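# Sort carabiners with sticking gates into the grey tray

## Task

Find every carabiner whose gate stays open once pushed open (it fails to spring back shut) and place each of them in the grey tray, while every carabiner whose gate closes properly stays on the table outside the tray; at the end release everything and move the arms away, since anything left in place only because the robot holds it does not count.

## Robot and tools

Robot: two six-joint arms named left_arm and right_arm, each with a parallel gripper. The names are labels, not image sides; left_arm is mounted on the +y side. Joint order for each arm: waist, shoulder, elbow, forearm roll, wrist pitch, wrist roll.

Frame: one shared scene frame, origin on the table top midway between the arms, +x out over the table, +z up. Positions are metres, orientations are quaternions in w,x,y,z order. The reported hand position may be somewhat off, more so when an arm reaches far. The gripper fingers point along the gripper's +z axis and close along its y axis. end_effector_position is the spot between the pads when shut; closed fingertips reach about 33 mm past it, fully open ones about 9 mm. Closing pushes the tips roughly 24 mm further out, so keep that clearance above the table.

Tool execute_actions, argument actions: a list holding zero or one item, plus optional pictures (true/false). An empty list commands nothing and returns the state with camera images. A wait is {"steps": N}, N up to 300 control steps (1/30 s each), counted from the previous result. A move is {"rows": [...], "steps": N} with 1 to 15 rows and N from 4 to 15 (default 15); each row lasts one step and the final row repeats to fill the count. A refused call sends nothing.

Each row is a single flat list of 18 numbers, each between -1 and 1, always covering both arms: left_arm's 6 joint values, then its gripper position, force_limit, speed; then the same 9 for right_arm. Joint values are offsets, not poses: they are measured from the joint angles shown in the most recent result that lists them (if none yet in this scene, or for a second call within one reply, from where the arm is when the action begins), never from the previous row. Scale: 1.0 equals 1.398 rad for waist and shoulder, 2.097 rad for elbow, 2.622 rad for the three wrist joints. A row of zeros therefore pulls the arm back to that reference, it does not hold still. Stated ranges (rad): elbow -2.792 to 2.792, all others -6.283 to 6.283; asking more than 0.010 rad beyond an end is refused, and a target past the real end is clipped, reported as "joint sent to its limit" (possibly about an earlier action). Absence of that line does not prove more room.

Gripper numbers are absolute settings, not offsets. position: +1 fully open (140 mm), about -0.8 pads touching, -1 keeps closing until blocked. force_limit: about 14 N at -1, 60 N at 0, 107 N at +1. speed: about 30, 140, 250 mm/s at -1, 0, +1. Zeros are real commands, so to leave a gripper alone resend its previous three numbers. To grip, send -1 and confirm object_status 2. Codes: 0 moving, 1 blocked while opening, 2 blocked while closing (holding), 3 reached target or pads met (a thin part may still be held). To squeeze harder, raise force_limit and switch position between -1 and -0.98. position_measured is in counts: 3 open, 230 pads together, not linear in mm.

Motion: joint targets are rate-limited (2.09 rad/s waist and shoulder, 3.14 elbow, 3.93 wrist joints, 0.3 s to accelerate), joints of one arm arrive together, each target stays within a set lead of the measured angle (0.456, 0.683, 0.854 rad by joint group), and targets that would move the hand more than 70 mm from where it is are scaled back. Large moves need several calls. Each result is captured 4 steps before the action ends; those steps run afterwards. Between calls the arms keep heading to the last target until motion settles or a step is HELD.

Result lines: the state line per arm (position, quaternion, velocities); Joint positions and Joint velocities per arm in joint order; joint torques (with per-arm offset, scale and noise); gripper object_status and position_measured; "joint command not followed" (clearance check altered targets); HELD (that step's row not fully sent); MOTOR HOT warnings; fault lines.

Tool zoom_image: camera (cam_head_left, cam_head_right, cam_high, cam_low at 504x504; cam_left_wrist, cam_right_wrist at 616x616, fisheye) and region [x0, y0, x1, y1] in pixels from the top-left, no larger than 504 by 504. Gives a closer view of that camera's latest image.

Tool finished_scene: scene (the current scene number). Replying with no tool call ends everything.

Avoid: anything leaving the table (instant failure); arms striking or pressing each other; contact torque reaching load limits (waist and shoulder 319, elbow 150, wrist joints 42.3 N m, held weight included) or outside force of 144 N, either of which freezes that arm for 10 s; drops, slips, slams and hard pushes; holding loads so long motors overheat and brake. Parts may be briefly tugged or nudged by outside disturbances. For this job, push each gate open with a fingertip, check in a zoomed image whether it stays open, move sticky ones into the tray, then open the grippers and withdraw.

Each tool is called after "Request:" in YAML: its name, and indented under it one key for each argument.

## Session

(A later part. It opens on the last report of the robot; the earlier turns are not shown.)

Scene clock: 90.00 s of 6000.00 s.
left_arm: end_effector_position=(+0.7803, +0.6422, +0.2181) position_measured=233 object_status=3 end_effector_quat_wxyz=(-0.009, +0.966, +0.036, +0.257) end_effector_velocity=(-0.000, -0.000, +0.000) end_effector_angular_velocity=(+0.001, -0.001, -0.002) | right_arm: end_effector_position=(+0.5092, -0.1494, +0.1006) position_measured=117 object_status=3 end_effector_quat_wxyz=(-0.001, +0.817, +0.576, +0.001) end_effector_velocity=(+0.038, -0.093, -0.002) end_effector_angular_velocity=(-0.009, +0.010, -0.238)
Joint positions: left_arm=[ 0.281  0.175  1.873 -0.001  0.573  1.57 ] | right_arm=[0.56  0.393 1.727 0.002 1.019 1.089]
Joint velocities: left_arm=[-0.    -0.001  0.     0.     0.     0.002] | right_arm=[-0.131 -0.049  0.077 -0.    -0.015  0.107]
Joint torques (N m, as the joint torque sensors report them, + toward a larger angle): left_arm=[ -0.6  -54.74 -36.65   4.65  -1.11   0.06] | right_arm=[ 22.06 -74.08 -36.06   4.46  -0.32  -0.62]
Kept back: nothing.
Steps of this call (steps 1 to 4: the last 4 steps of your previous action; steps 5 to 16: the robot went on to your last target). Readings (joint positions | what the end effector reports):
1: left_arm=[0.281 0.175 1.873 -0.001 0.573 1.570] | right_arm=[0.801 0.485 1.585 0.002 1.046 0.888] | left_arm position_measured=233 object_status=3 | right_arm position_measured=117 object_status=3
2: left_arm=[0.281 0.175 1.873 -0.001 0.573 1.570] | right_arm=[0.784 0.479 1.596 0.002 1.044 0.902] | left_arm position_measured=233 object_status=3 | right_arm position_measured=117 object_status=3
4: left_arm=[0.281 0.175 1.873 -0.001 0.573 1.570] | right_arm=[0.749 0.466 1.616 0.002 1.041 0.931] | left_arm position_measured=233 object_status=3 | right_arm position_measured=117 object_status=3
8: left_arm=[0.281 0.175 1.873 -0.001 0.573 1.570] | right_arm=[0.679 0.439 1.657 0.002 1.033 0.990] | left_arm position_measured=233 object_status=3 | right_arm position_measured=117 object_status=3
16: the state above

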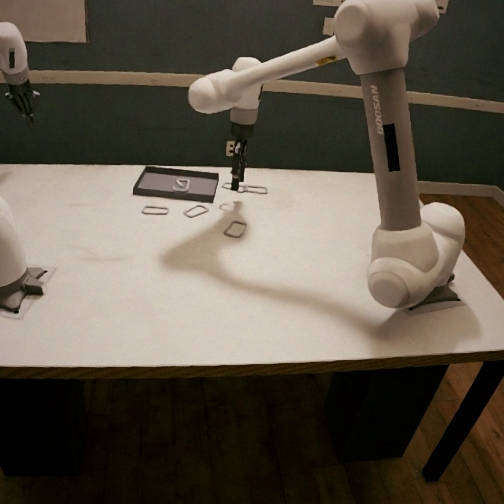

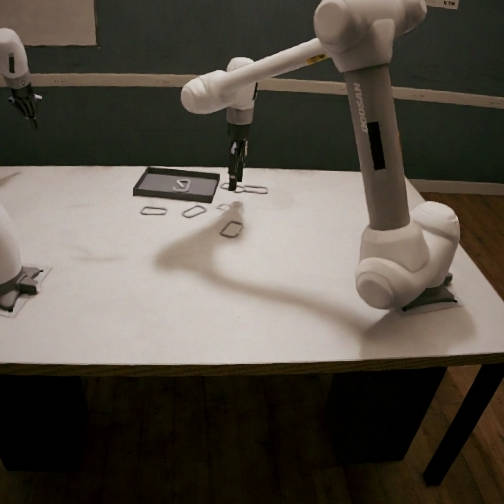

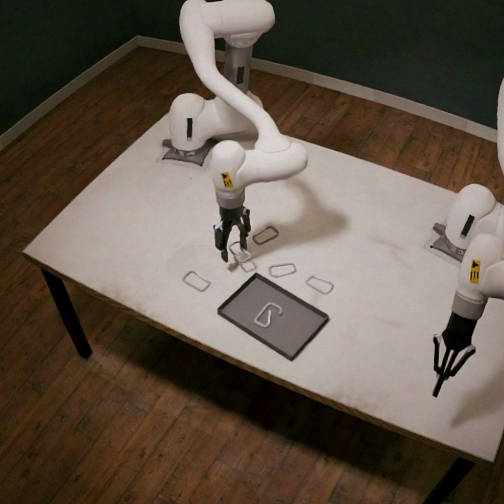

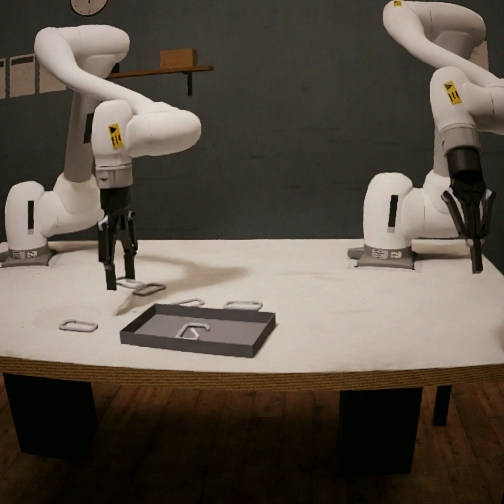

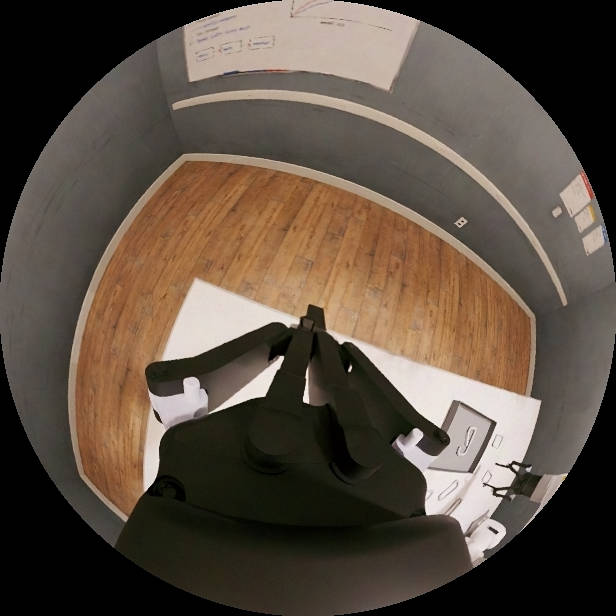

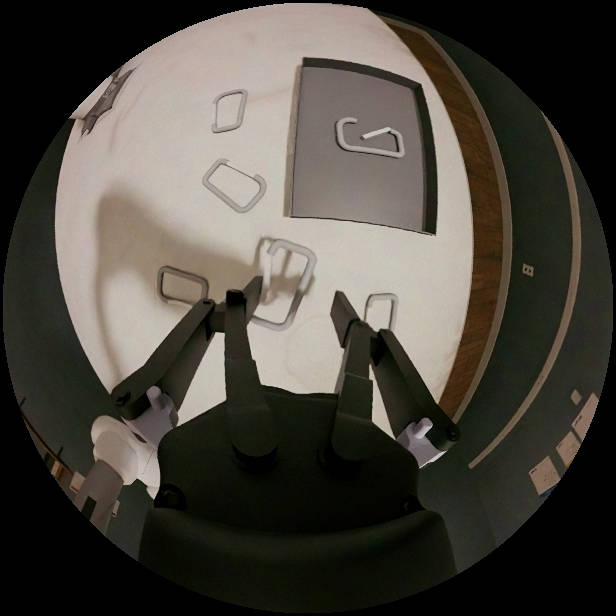

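Request:
execute_actions:
  actions:
    - {"rows":[[0,0,0,0,0,0,-1,0,0.5,-0.0343,0.0443,0.0196,0,-0.0385,-0.014,0.1,-0.4,1]],"steps":15}
  pictures: false

Request:
execute_actions:
  actions:
    - {"steps":6}
  pictures: true

Scene clock: 90.77 s of 6000.00 s.
left_arm: end_effector_position=(+0.7803, +0.6422, +0.2181) position_measured=233 object_status=3 end_effector_quat_wxyz=(-0.009, +0.966, +0.036, +0.257) end_effector_velocity=(-0.000, +0.000, -0.000) end_effector_angular_velocity=(+0.001, +0.000, -0.001) | right_arm: end_effector_position=(+0.5343, -0.1726, +0.0381) position_measured=117 object_status=3 end_effector_quat_wxyz=(-0.001, +0.820, +0.572, -0.000) end_effector_velocity=(+0.001, -0.003, -0.011) end_effector_angular_velocity=(-0.002, +0.002, +0.002)
Joint positions: left_arm=[ 0.281  0.175  1.873 -0.001  0.573  1.57 ] | right_arm=[0.512 0.454 1.768 0.002 0.919 1.053]
Joint velocities: left_arm=[ 0.     0.     0.     0.001 -0.     0.   ] | right_arm=[-0.005  0.011  0.007 -0.    -0.014 -0.006]
Joint torques (N m, as the joint torque sensors report them, + toward a larger angle): left_arm=[ -0.16 -55.38 -36.67   4.74  -1.25   0.03] | right_arm=[  0.14 -81.8  -31.72   3.33  -0.52   0.09]
Steps of this call (steps 1 to 12: the robot went on to your last target; steps 13 to 23: the first 11 steps of this action). Readings (joint positions | what the end effector reports):
13: left_arm=[0.281 0.175 1.873 -0.001 0.573 1.570] | right_arm=[0.554 0.391 1.731 0.002 1.018 1.095] | left_arm position_measured=233 object_status=3 | right_arm position_measured=117 object_status=3
14: left_arm=[0.281 0.175 1.873 -0.001 0.573 1.570] | right_arm=[0.551 0.394 1.733 0.002 1.012 1.093] | left_arm position_measured=233 object_status=3 | right_arm position_measured=117 object_status=3
16: left_arm=[0.281 0.175 1.873 -0.001 0.573 1.570] | right_arm=[0.534 0.421 1.749 0.002 0.971 1.075] | left_arm position_measured=233 object_status=3 | right_arm position_measured=117 object_status=3
20: left_arm=[0.281 0.175 1.873 -0.001 0.573 1.570] | right_arm=[0.513 0.453 1.767 0.002 0.923 1.055] | left_arm position_measured=233 object_status=3 | right_arm position_measured=117 object_status=3
23: the state above

Scene clock: 90.97 s of 6000.00 s.
left_arm: end_effector_position=(+0.7803, +0.6422, +0.2181) position_measured=233 object_status=3 end_effector_quat_wxyz=(-0.009, +0.966, +0.036, +0.257) end_effector_velocity=(-0.000, +0.000, -0.000) end_effector_angular_velocity=(-0.001, -0.000, +0.002) | right_arm: end_effector_position=(+0.5345, -0.1728, +0.0374) position_measured=117 object_status=3 end_effector_quat_wxyz=(-0.001, +0.820, +0.572, -0.000) end_effector_velocity=(+0.000, -0.001, -0.001) end_effector_angular_velocity=(-0.001, -0.000, -0.000)
Joint positions: left_arm=[ 0.281  0.175  1.873 -0.001  0.573  1.57 ] | right_arm=[0.512 0.455 1.768 0.002 0.919 1.053]
Joint velocities: left_arm=[ 0.001  0.     0.     0.    -0.    -0.001] | right_arm=[-0.001  0.001  0.001 -0.001 -0.001 -0.   ]
Joint torques (N m, as the joint torque sensors report them, + toward a larger angle): left_arm=[  0.11 -54.63 -36.66   4.72  -1.09   0.12] | right_arm=[  3.25 -79.81 -32.14   3.59   0.13  -0.18]
Kept back: nothing.
Steps of this call (steps 1 to 4: the last 4 steps of your previous action; steps 5 to 6: the robot went on to your last target). Readings (joint positions | what the end effector reports):
1: left_arm=[0.281 0.175 1.873 -0.001 0.573 1.570] | right_arm=[0.512 0.455 1.768 0.002 0.919 1.053] | left_arm position_measured=233 object_status=3 | right_arm position_measured=117 object_status=3
2: left_arm=[0.281 0.175 1.873 -0.001 0.573 1.570] | right_arm=[0.512 0.455 1.768 0.002 0.919 1.053] | left_arm position_measured=233 object_status=3 | right_arm position_measured=117 object_status=3
4: left_arm=[0.281 0.175 1.873 -0.001 0.573 1.570] | right_arm=[0.512 0.455 1.768 0.002 0.919 1.053] | left_arm position_measured=233 object_status=3 | right_arm position_measured=117 object_status=3
6: the state above

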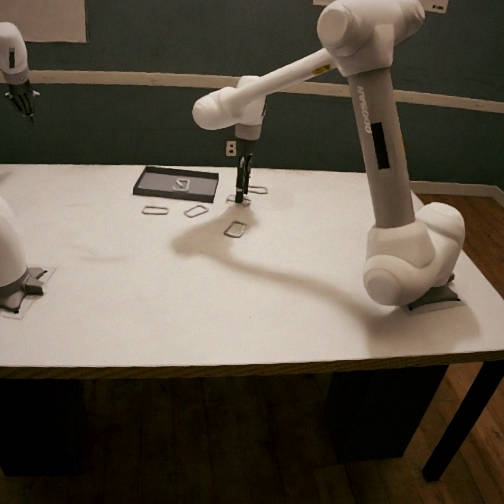

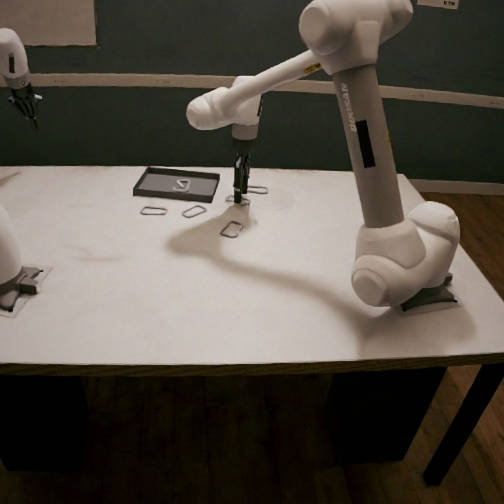

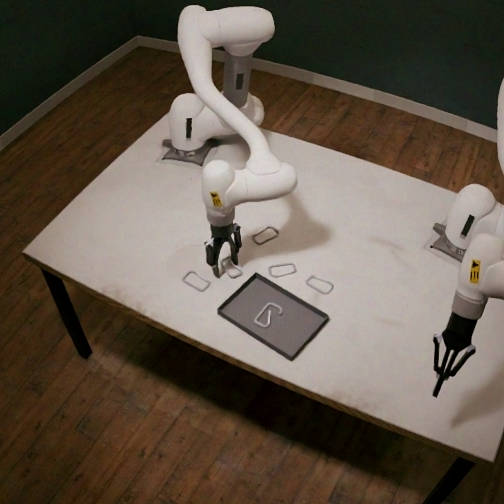

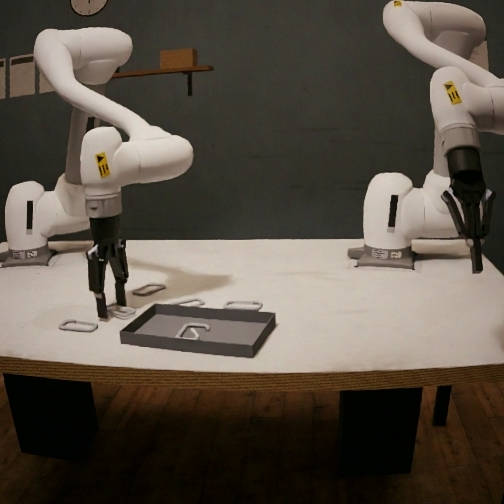

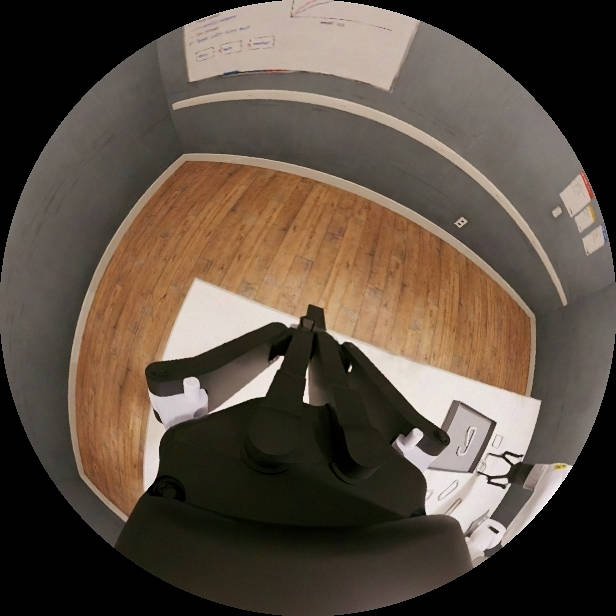

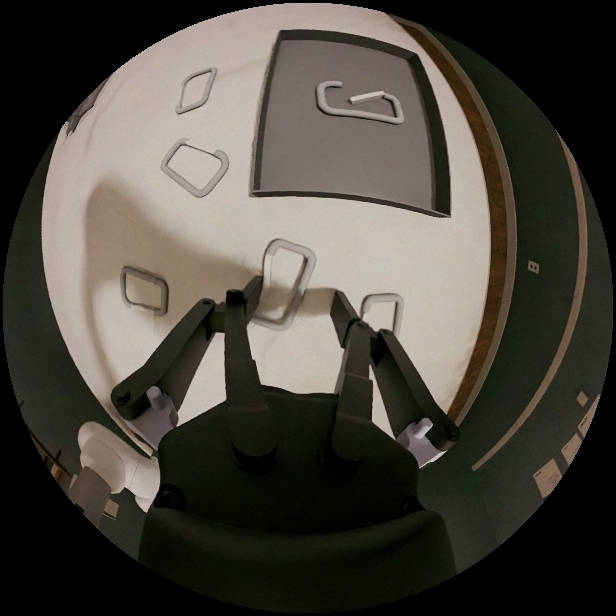

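Request:
execute_actions:
  actions:
    - {"rows":[[0,0,0,0,0,0,-1,0,0.5,0.008,0.015,-0.017,0,0.0055,0.004,0.1,-0.4,1],[0,0,0,0,0,0,-1,0,0.5,0.016,0.03,-0.034,0,0.011,0.008,0.1,-0.4,1],[0,0,0,0,0,0,-1,0,0.5,0.016,0.03,-0.034,0,0.011,0.008,0.1,-0.4,1],[0,0,0,0,0,0,-1,0,0.5,0.024,0.045,-0.05,0,0.016,0.013,0.1,-0.4,1],[0,0,0,0,0,0,-1,0,0.5,0.024,0.045,-0.05,0,0.016,0.013,0.1,-0.4,1],[0,0,0,0,0,0,-1,0,0.5,0.032,0.059,-0.067,0,0.0215,0.017,0.1,-0.4,1]],"steps":15}
  pictures: false

Request:
execute_actions:
  actions:
    - {"steps":8}
  pictures: true

Scene clock: 91.73 s of 6000.00 s.
left_arm: end_effector_position=(+0.7803, +0.6422, +0.2181) position_measured=233 object_status=3 end_effector_quat_wxyz=(-0.009, +0.966, +0.036, +0.257) end_effector_velocity=(+0.000, -0.001, -0.001) end_effector_angular_velocity=(-0.000, +0.002, -0.002) | right_arm: end_effector_position=(+0.5585, -0.1093, +0.0391) position_measured=117 object_status=3 end_effector_quat_wxyz=(-0.001, +0.820, +0.572, +0.000) end_effector_velocity=(+0.016, +0.054, +0.003) end_effector_angular_velocity=(+0.001, -0.001, +0.001)
Joint positions: left_arm=[ 0.281  0.175  1.873 -0.001  0.573  1.57 ] | right_arm=[0.554 0.534 1.634 0.002 0.972 1.095]
Joint velocities: left_arm=[-0.001  0.002  0.    -0.     0.     0.   ] | right_arm=[ 0.038  0.062 -0.112  0.     0.048  0.037]
Joint torques (N m, as the joint torque sensors report them, + toward a larger angle): left_arm=[ -0.41 -55.14 -36.5    4.66  -1.05   0.02] | right_arm=[ -1.13 -96.07 -29.74   3.23   0.38  -0.51]
Steps of this call (steps 1 to 12: the robot went on to your last target; steps 13 to 23: the first 11 steps of this action). Readings (joint positions | what the end effector reports):
13: left_arm=[0.281 0.175 1.873 -0.001 0.573 1.570] | right_arm=[0.512 0.455 1.768 0.002 0.918 1.053] | left_arm position_measured=233 object_status=3 | right_arm position_measured=117 object_status=3
14: left_arm=[0.281 0.175 1.873 -0.001 0.573 1.570] | right_arm=[0.513 0.458 1.764 0.002 0.920 1.053] | left_arm position_measured=233 object_status=3 | right_arm position_measured=117 object_status=3
16: left_arm=[0.281 0.175 1.873 -0.001 0.573 1.570] | right_arm=[0.522 0.476 1.733 0.002 0.932 1.062] | left_arm position_measured=233 object_status=3 | right_arm position_measured=117 object_status=3
20: left_arm=[0.281 0.175 1.873 -0.001 0.573 1.570] | right_arm=[0.545 0.517 1.664 0.002 0.960 1.085] | left_arm position_measured=233 object_status=3 | right_arm position_measured=117 object_status=3
23: the state above

Scene clock: 92.00 s of 6000.00 s.
left_arm: end_effector_position=(+0.7803, +0.6422, +0.2181) position_measured=233 object_status=3 end_effector_quat_wxyz=(-0.009, +0.966, +0.036, +0.257) end_effector_velocity=(+0.000, -0.000, -0.000) end_effector_angular_velocity=(+0.000, +0.001, +0.000) | right_arm: end_effector_position=(+0.5595, -0.1062, +0.0394) position_measured=117 object_status=3 end_effector_quat_wxyz=(-0.001, +0.820, +0.572, +0.001) end_effector_velocity=(-0.000, +0.001, -0.000) end_effector_angular_velocity=(+0.000, +0.000, +0.000)
Joint positions: left_arm=[ 0.281  0.175  1.873 -0.001  0.573  1.57 ] | right_arm=[0.556 0.537 1.628 0.002 0.975 1.097]
Joint velocities: left_arm=[-0.     0.001  0.     0.001 -0.    -0.001] | right_arm=[ 0.001  0.001 -0.002  0.     0.     0.001]
Joint torques (N m, as the joint torque sensors report them, + toward a larger angle): left_arm=[ -0.26 -55.12 -36.71   4.66  -1.15   0.03] | right_arm=[  3.04 -89.72 -32.93   3.74  -0.19  -0.35]
Kept back: nothing.
Steps of this call (steps 1 to 4: the last 4 steps of your previous action; steps 5 to 8: the robot went on to your last target). Readings (joint positions | what the end effector reports):
1: left_arm=[0.281 0.175 1.873 -0.001 0.573 1.570] | right_arm=[0.555 0.535 1.632 0.002 0.973 1.096] | left_arm position_measured=233 object_status=3 | right_arm position_measured=117 object_status=3
2: left_arm=[0.281 0.175 1.873 -0.001 0.573 1.570] | right_arm=[0.556 0.536 1.630 0.002 0.974 1.096] | left_arm position_measured=233 object_status=3 | right_arm position_measured=117 object_status=3
4: left_arm=[0.281 0.175 1.873 -0.001 0.573 1.570] | right_arm=[0.556 0.537 1.629 0.002 0.975 1.097] | left_arm position_measured=233 object_status=3 | right_arm position_measured=117 object_status=3
8: the state above

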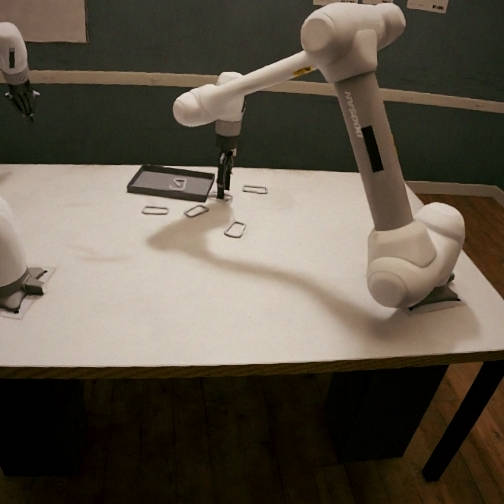

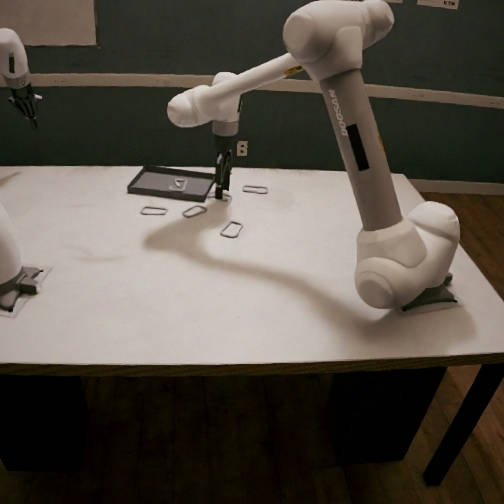

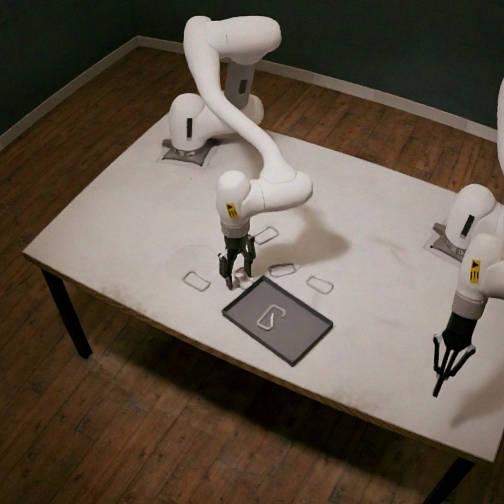

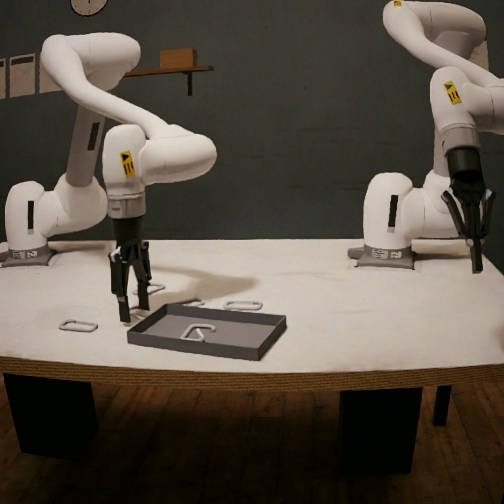

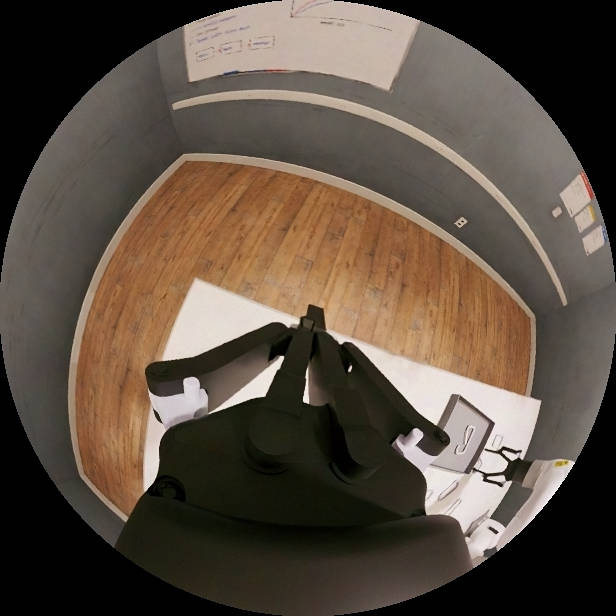

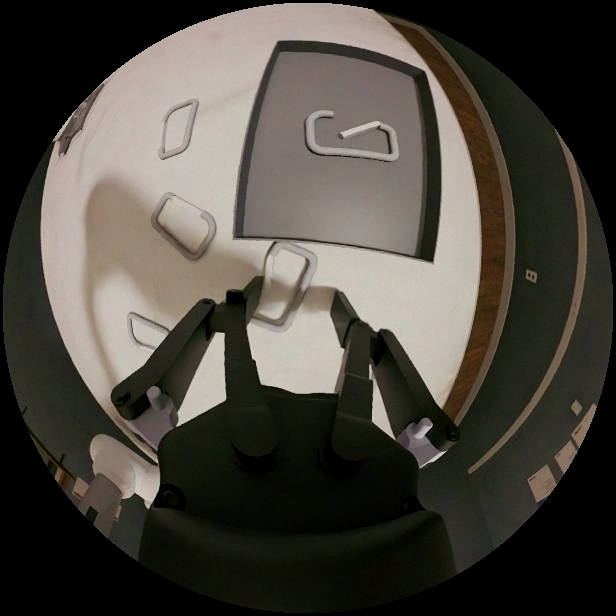

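Request:
execute_actions:
  actions:
    - {"rows":[[0,0,0,0,0,0,-1,0,0.5,-0.012,-0.029,0.022,0,-0.003,-0.006,0.1,-0.4,1]],"steps":10}
  pictures: false

Request:
execute_actions:
  actions:
    - {"rows":[[0,0,0,0,0,0,-1,0,0.5,0,0,0,0,0,0,-0.28,-0.4,-0.5]],"steps":15}
  pictures: false

Request:
execute_actions:
  actions:
    - {"steps":8}
  pictures: true

Request:
zoom_image:
  camera: "cam_right_wrist"
  region: [200,180,420,400]

Scene clock: 93.00 s of 6000.00 s.
left_arm: end_effector_position=(+0.7803, +0.6422, +0.2181) position_measured=233 object_status=3 end_effector_quat_wxyz=(-0.009, +0.966, +0.036, +0.257) end_effector_velocity=(-0.000, +0.000, +0.000) end_effector_angular_velocity=(+0.001, -0.000, -0.001) | right_arm: end_effector_position=(+0.5524, -0.1275, +0.0481) position_measured=117 object_status=3 end_effector_quat_wxyz=(-0.001, +0.821, +0.572, +0.001) end_effector_velocity=(-0.016, -0.055, +0.022) end_effector_angular_velocity=(+0.006, -0.008, -0.002)
Joint positions: left_arm=[ 0.281  0.175  1.873 -0.001  0.573  1.57 ] | right_arm=[0.542 0.502 1.669 0.002 0.968 1.084]
Joint velocities: left_arm=[-0.    -0.    -0.     0.     0.     0.001] | right_arm=[-0.04  -0.09   0.101 -0.    -0.02  -0.037]
Joint torques (N m, as the joint torque sensors report them, + toward a larger angle): left_arm=[  0.06 -54.82 -36.62   4.74  -1.05   0.04] | right_arm=[  5.52 -69.75 -33.78   3.75  -0.8   -0.26]
Steps of this call (steps 1 to 15: the robot went on to your last target; steps 16 to 24: nothing new was sent; steps 25 to 30: the first 6 steps of this action). Readings (joint positions | what the end effector reports):
25: left_arm=[0.281 0.175 1.873 -0.001 0.573 1.570] | right_arm=[0.557 0.538 1.628 0.002 0.975 1.097] | left_arm position_measured=233 object_status=3 | right_arm position_measured=117 object_status=3
26: left_arm=[0.281 0.175 1.873 -0.001 0.573 1.570] | right_arm=[0.556 0.535 1.632 0.002 0.975 1.097] | left_arm position_measured=233 object_status=3 | right_arm position_measured=117 object_status=3
28: left_arm=[0.281 0.175 1.873 -0.001 0.573 1.570] | right_arm=[0.547 0.514 1.655 0.002 0.971 1.088] | left_arm position_measured=233 object_status=3 | right_arm position_measured=117 object_status=3
30: the state above

Scene clock: 93.50 s of 6000.00 s.
left_arm: end_effector_position=(+0.7803, +0.6422, +0.2181) position_measured=233 object_status=3 end_effector_quat_wxyz=(-0.009, +0.966, +0.036, +0.257) end_effector_velocity=(+0.000, -0.001, -0.000) end_effector_angular_velocity=(+0.000, -0.000, -0.002) | right_arm: end_effector_position=(+0.5517, -0.1302, +0.0492) position_measured=160 object_status=0 end_effector_quat_wxyz=(-0.001, +0.821, +0.572, +0.002) end_effector_velocity=(+0.000, +0.000, +0.000) end_effector_angular_velocity=(+0.001, -0.001, -0.001)
Joint positions: left_arm=[ 0.281  0.175  1.873 -0.001  0.573  1.57 ] | right_arm=[0.54  0.497 1.673 0.002 0.967 1.082]
Joint velocities: left_arm=[-0.002  0.    -0.    -0.    -0.     0.001] | right_arm=[ 0.    -0.    -0.     0.    -0.     0.001]
Joint torques (N m, as the joint torque sensors report them, + toward a larger angle): left_arm=[ -0.38 -55.77 -36.7    4.81  -1.16   0.02] | right_arm=[  1.42 -86.37 -32.82   3.82   0.03  -0.28]
Steps of this call (steps 1 to 4: the last 4 steps of your previous action; steps 5 to 15: the first 11 steps of this action, its rows measured from where the robot was after step 4). Readings (joint positions | what the end effector reports):
4: left_arm=[0.281 0.175 1.873 -0.001 0.573 1.570] | right_arm=[0.540 0.498 1.673 0.002 0.967 1.082] | left_arm position_measured=233 object_status=3 | right_arm position_measured=117 object_status=3
5: left_arm=[0.281 0.175 1.873 -0.001 0.573 1.570] | right_arm=[0.540 0.497 1.674 0.002 0.967 1.082] | left_arm position_measured=233 object_status=3 | right_arm position_measured=117 object_status=0
6: left_arm=[0.281 0.175 1.873 -0.001 0.573 1.570] | right_arm=[0.540 0.497 1.674 0.002 0.967 1.082] | left_arm position_measured=233 object_status=3 | right_arm position_measured=118 object_status=0
8: left_arm=[0.281 0.175 1.873 -0.001 0.573 1.570] | right_arm=[0.540 0.497 1.674 0.002 0.967 1.082] | left_arm position_measured=233 object_status=3 | right_arm position_measured=127 object_status=0
12: left_arm=[0.281 0.175 1.873 -0.001 0.573 1.570] | right_arm=[0.540 0.497 1.674 0.002 0.967 1.082] | left_arm position_measured=233 object_status=3 | right_arm position_measured=146 object_status=0
15: the state above

Scene clock: 93.77 s of 6000.00 s.
left_arm: end_effector_position=(+0.7803, +0.6422, +0.2181) position_measured=233 object_status=3 end_effector_quat_wxyz=(-0.009, +0.966, +0.036, +0.257) end_effector_velocity=(+0.000, -0.000, -0.001) end_effector_angular_velocity=(-0.001, +0.001, +0.000) | right_arm: end_effector_position=(+0.5517, -0.1302, +0.0490) position_measured=164 object_status=3 end_effector_quat_wxyz=(-0.001, +0.821, +0.572, +0.002) end_effector_velocity=(-0.000, +0.000, +0.000) end_effector_angular_velocity=(+0.000, -0.000, +0.001)
Joint positions: left_arm=[ 0.281  0.175  1.873 -0.001  0.573  1.57 ] | right_arm=[0.54  0.498 1.673 0.002 0.967 1.082]
Joint velocities: left_arm=[-0.     0.001 -0.    -0.    -0.    -0.001] | right_arm=[ 0. -0. -0. -0.  0. -0.]
Joint torques (N m, as the joint torque sensors report them, + toward a larger angle): left_arm=[ -0.21 -55.65 -36.43   4.81  -1.03   0.06] | right_arm=[  2.18 -84.94 -33.11   3.87  -0.18  -0.44]
Kept back: nothing.
Steps of this call (steps 1 to 4: the last 4 steps of your previous action; steps 5 to 8: the robot went on to your last target). Readings (joint positions | what the end effector reports):
1: left_arm=[0.281 0.175 1.873 -0.001 0.573 1.570] | right_arm=[0.540 0.497 1.673 0.002 0.967 1.082] | left_arm position_measured=233 object_status=3 | right_arm position_measured=163 object_status=0
2: left_arm=[0.281 0.175 1.873 -0.001 0.573 1.570] | right_arm=[0.540 0.497 1.673 0.002 0.967 1.082] | left_arm position_measured=233 object_status=3 | right_arm position_measured=164 object_status=0
4: left_arm=[0.281 0.175 1.873 -0.001 0.573 1.570] | right_arm=[0.540 0.498 1.673 0.002 0.967 1.082] | left_arm position_measured=233 object_status=3 | right_arm position_measured=164 object_status=0
8: the state above

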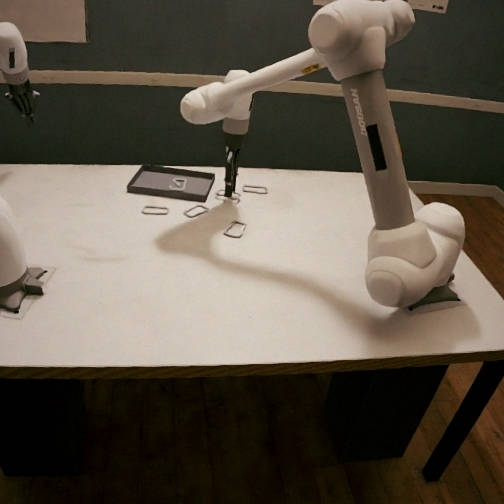

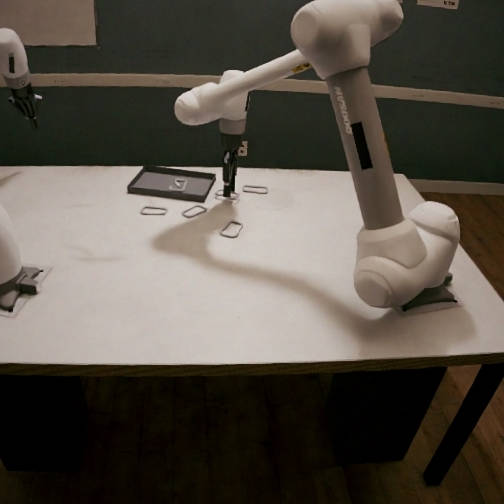

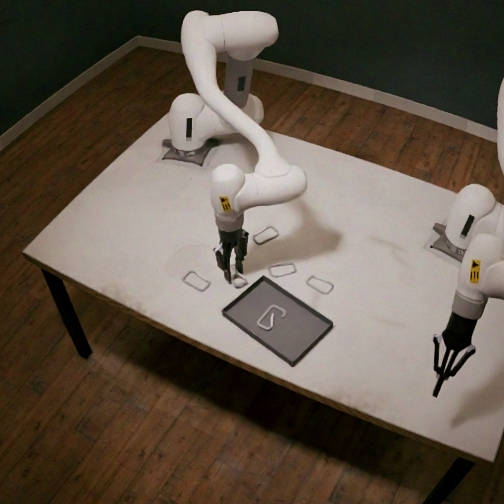

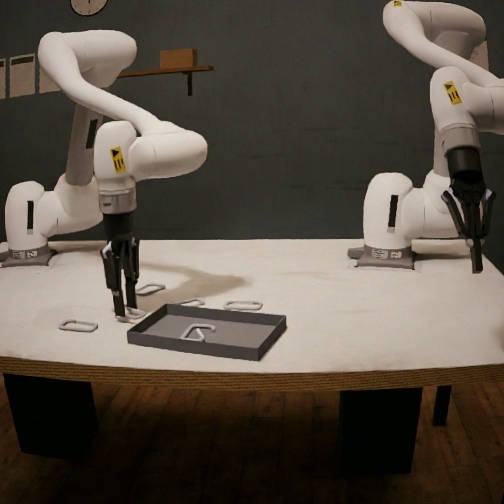

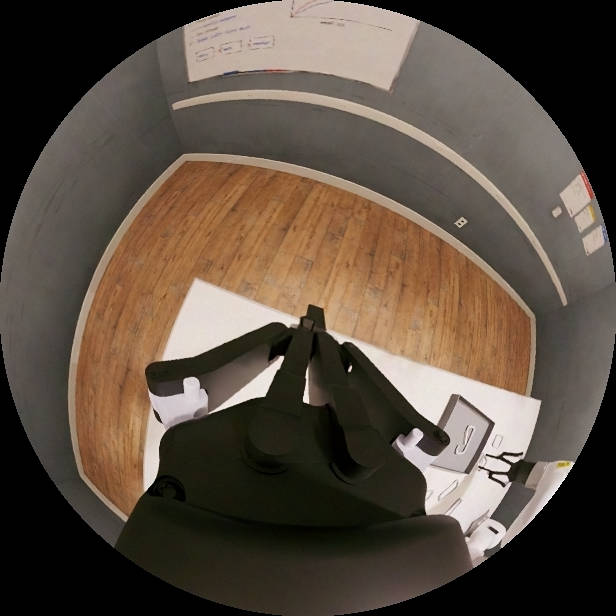

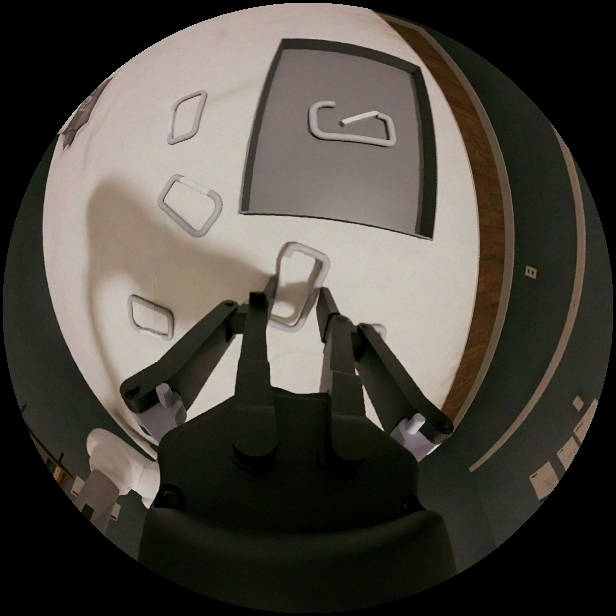

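Region (200, 180, 420, 400) of cam_right_wrist's 616x616 image, scaled by 2.291, with more detail than that image has.

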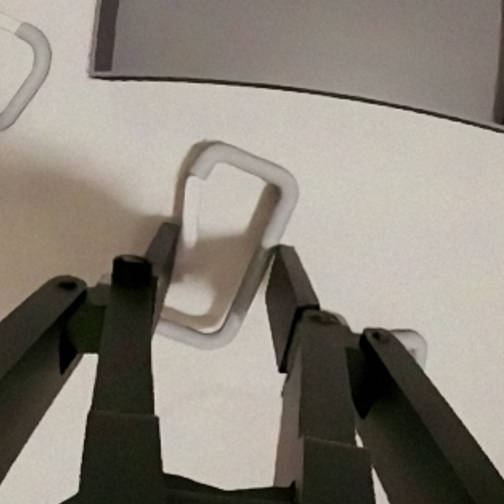

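Request:
execute_actions:
  actions:
    - {"rows":[[0,0,0,0,0,0,-1,0,0.5,0,0,0,0,0,0,-0.6,-0.6,-0.6]],"steps":15}
  pictures: false

Request:
execute_actions:
  actions:
    - {"steps":12}
  pictures: true

Request:
zoom_image:
  camera: "cam_right_wrist"
  region: [200,180,420,400]

Scene clock: 94.43 s of 6000.00 s.
left_arm: end_effector_position=(+0.7803, +0.6422, +0.2181) position_measured=233 object_status=3 end_effector_quat_wxyz=(-0.009, +0.966, +0.036, +0.257) end_effector_velocity=(+0.000, -0.000, -0.000) end_effector_angular_velocity=(-0.001, +0.000, +0.001) | right_arm: end_effector_position=(+0.5517, -0.1302, +0.0490) position_measured=183 object_status=0 end_effector_quat_wxyz=(-0.001, +0.821, +0.571, +0.002) end_effector_velocity=(-0.000, +0.000, -0.001) end_effector_angular_velocity=(-0.001, +0.001, +0.001)
Joint positions: left_arm=[ 0.281  0.175  1.873 -0.001  0.573  1.57 ] | right_arm=[0.54  0.498 1.673 0.002 0.967 1.082]
Joint velocities: left_arm=[-0.     0.     0.    -0.    -0.    -0.001] | right_arm=[ 0.     0.002 -0.     0.    -0.    -0.001]
Joint torques (N m, as the joint torque sensors report them, + toward a larger angle): left_arm=[  0.   -55.27 -36.87   4.68  -1.08  -0.04] | right_arm=[  2.98 -84.5  -33.02   3.77  -0.32   0.06]
Steps of this call (steps 1 to 9: the robot went on to your last target; steps 10 to 20: the first 11 steps of this action). Readings (joint positions | what the end effector reports):
10: left_arm=[0.281 0.175 1.873 -0.001 0.573 1.570] | right_arm=[0.540 0.498 1.673 0.002 0.967 1.082] | left_arm position_measured=233 object_status=3 | right_arm position_measured=164 object_status=0
11: left_arm=[0.281 0.175 1.873 -0.001 0.573 1.570] | right_arm=[0.540 0.498 1.673 0.002 0.967 1.082] | left_arm position_measured=233 object_status=3 | right_arm position_measured=165 object_status=0
13: left_arm=[0.281 0.175 1.873 -0.001 0.573 1.570] | right_arm=[0.540 0.498 1.673 0.002 0.967 1.082] | left_arm position_measured=233 object_status=3 | right_arm position_measured=173 object_status=0
17: left_arm=[0.281 0.175 1.873 -0.001 0.573 1.570] | right_arm=[0.540 0.498 1.673 0.002 0.967 1.082] | left_arm position_measured=233 object_status=3 | right_arm position_measured=183 object_status=0
20: the state above

Scene clock: 94.83 s of 6000.00 s.
left_arm: end_effector_position=(+0.7803, +0.6422, +0.2181) position_measured=233 object_status=3 end_effector_quat_wxyz=(-0.009, +0.966, +0.036, +0.257) end_effector_velocity=(-0.000, +0.001, -0.000) end_effector_angular_velocity=(-0.001, +0.000, +0.004) | right_arm: end_effector_position=(+0.5517, -0.1302, +0.0490) position_measured=183 object_status=2 end_effector_quat_wxyz=(-0.001, +0.821, +0.571, +0.002) end_effector_velocity=(-0.000, -0.000, +0.001) end_effector_angular_velocity=(-0.000, -0.001, -0.000)
Joint positions: left_arm=[ 0.281  0.175  1.873 -0.001  0.573  1.57 ] | right_arm=[0.54  0.498 1.673 0.002 0.967 1.082]
Joint velocities: left_arm=[ 0.002  0.     0.     0.    -0.    -0.002] | right_arm=[ 0.    -0.001  0.    -0.001  0.     0.001]
Joint torques (N m, as the joint torque sensors report them, + toward a larger angle): left_arm=[ -0.21 -54.85 -36.7    4.69  -1.03   0.05] | right_arm=[  3.18 -85.52 -32.67   3.78  -0.15  -0.43]
Kept back: nothing.
Steps of this call (steps 1 to 4: the last 4 steps of your previous action; steps 5 to 12: the robot went on to your last target). Readings (joint positions | what the end effector reports):
1: left_arm=[0.281 0.175 1.873 -0.001 0.573 1.570] | right_arm=[0.540 0.498 1.673 0.002 0.967 1.082] | left_arm position_measured=233 object_status=3 | right_arm position_measured=183 object_status=2
2: left_arm=[0.281 0.175 1.873 -0.001 0.573 1.570] | right_arm=[0.540 0.498 1.673 0.002 0.967 1.082] | left_arm position_measured=233 object_status=3 | right_arm position_measured=183 object_status=2
4: left_arm=[0.281 0.175 1.873 -0.001 0.573 1.570] | right_arm=[0.540 0.498 1.673 0.002 0.967 1.082] | left_arm position_measured=233 object_status=3 | right_arm position_measured=183 object_status=2
8: left_arm=[0.281 0.175 1.873 -0.001 0.573 1.570] | right_arm=[0.540 0.498 1.673 0.002 0.967 1.082] | left_arm position_measured=233 object_status=3 | right_arm position_measured=183 object_status=2
12: the state above

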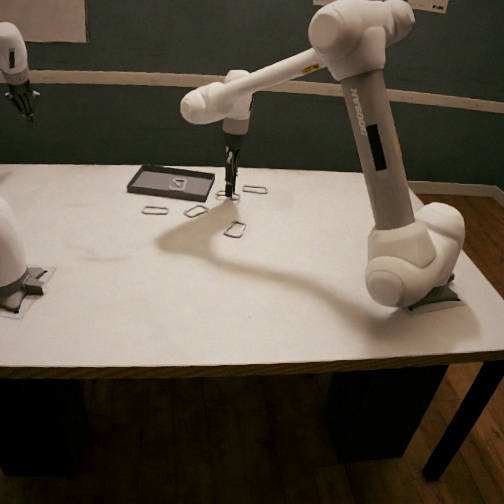

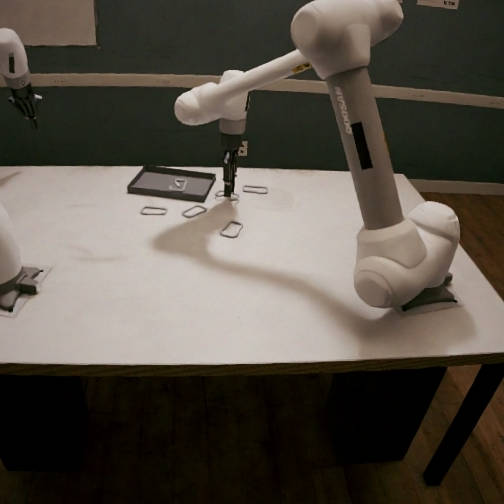

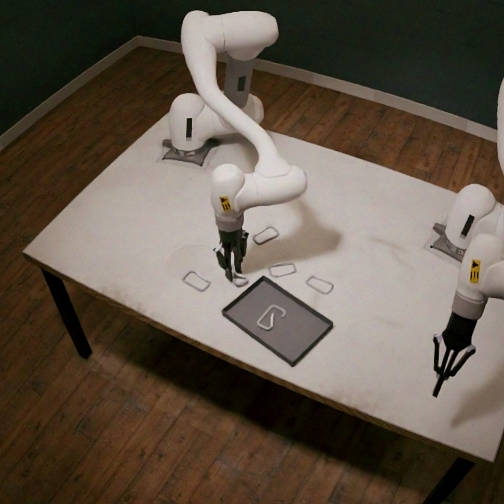

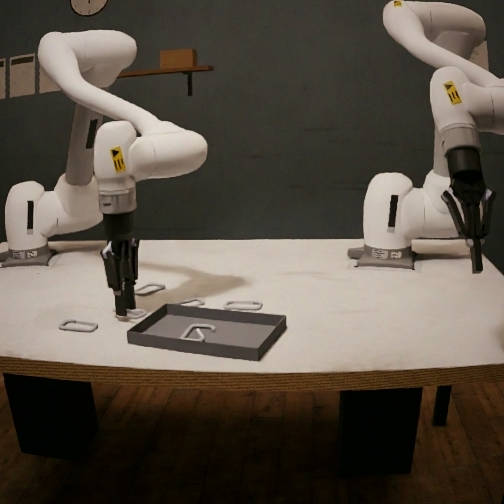

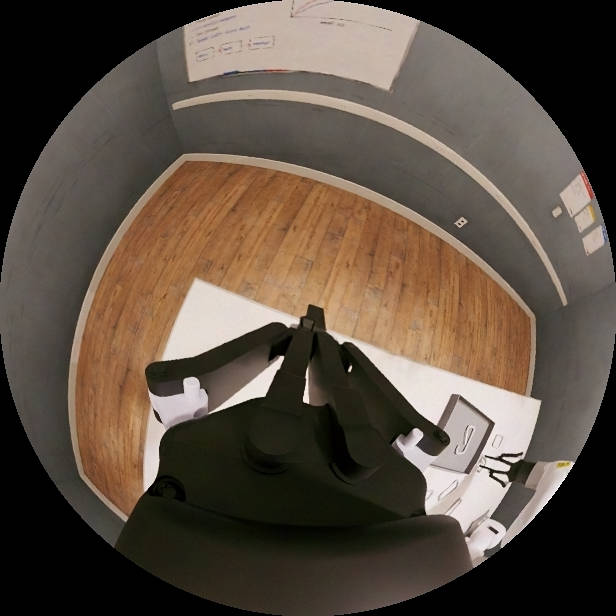

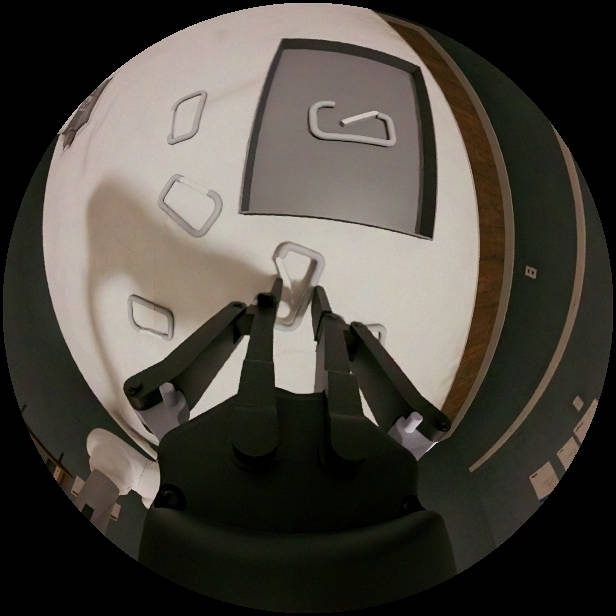

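Region (200, 180, 420, 400) of cam_right_wrist's 616x616 image, scaled by 2.291, with more detail than that image has.

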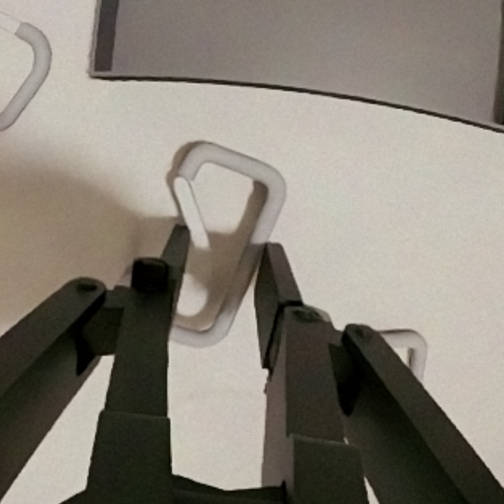

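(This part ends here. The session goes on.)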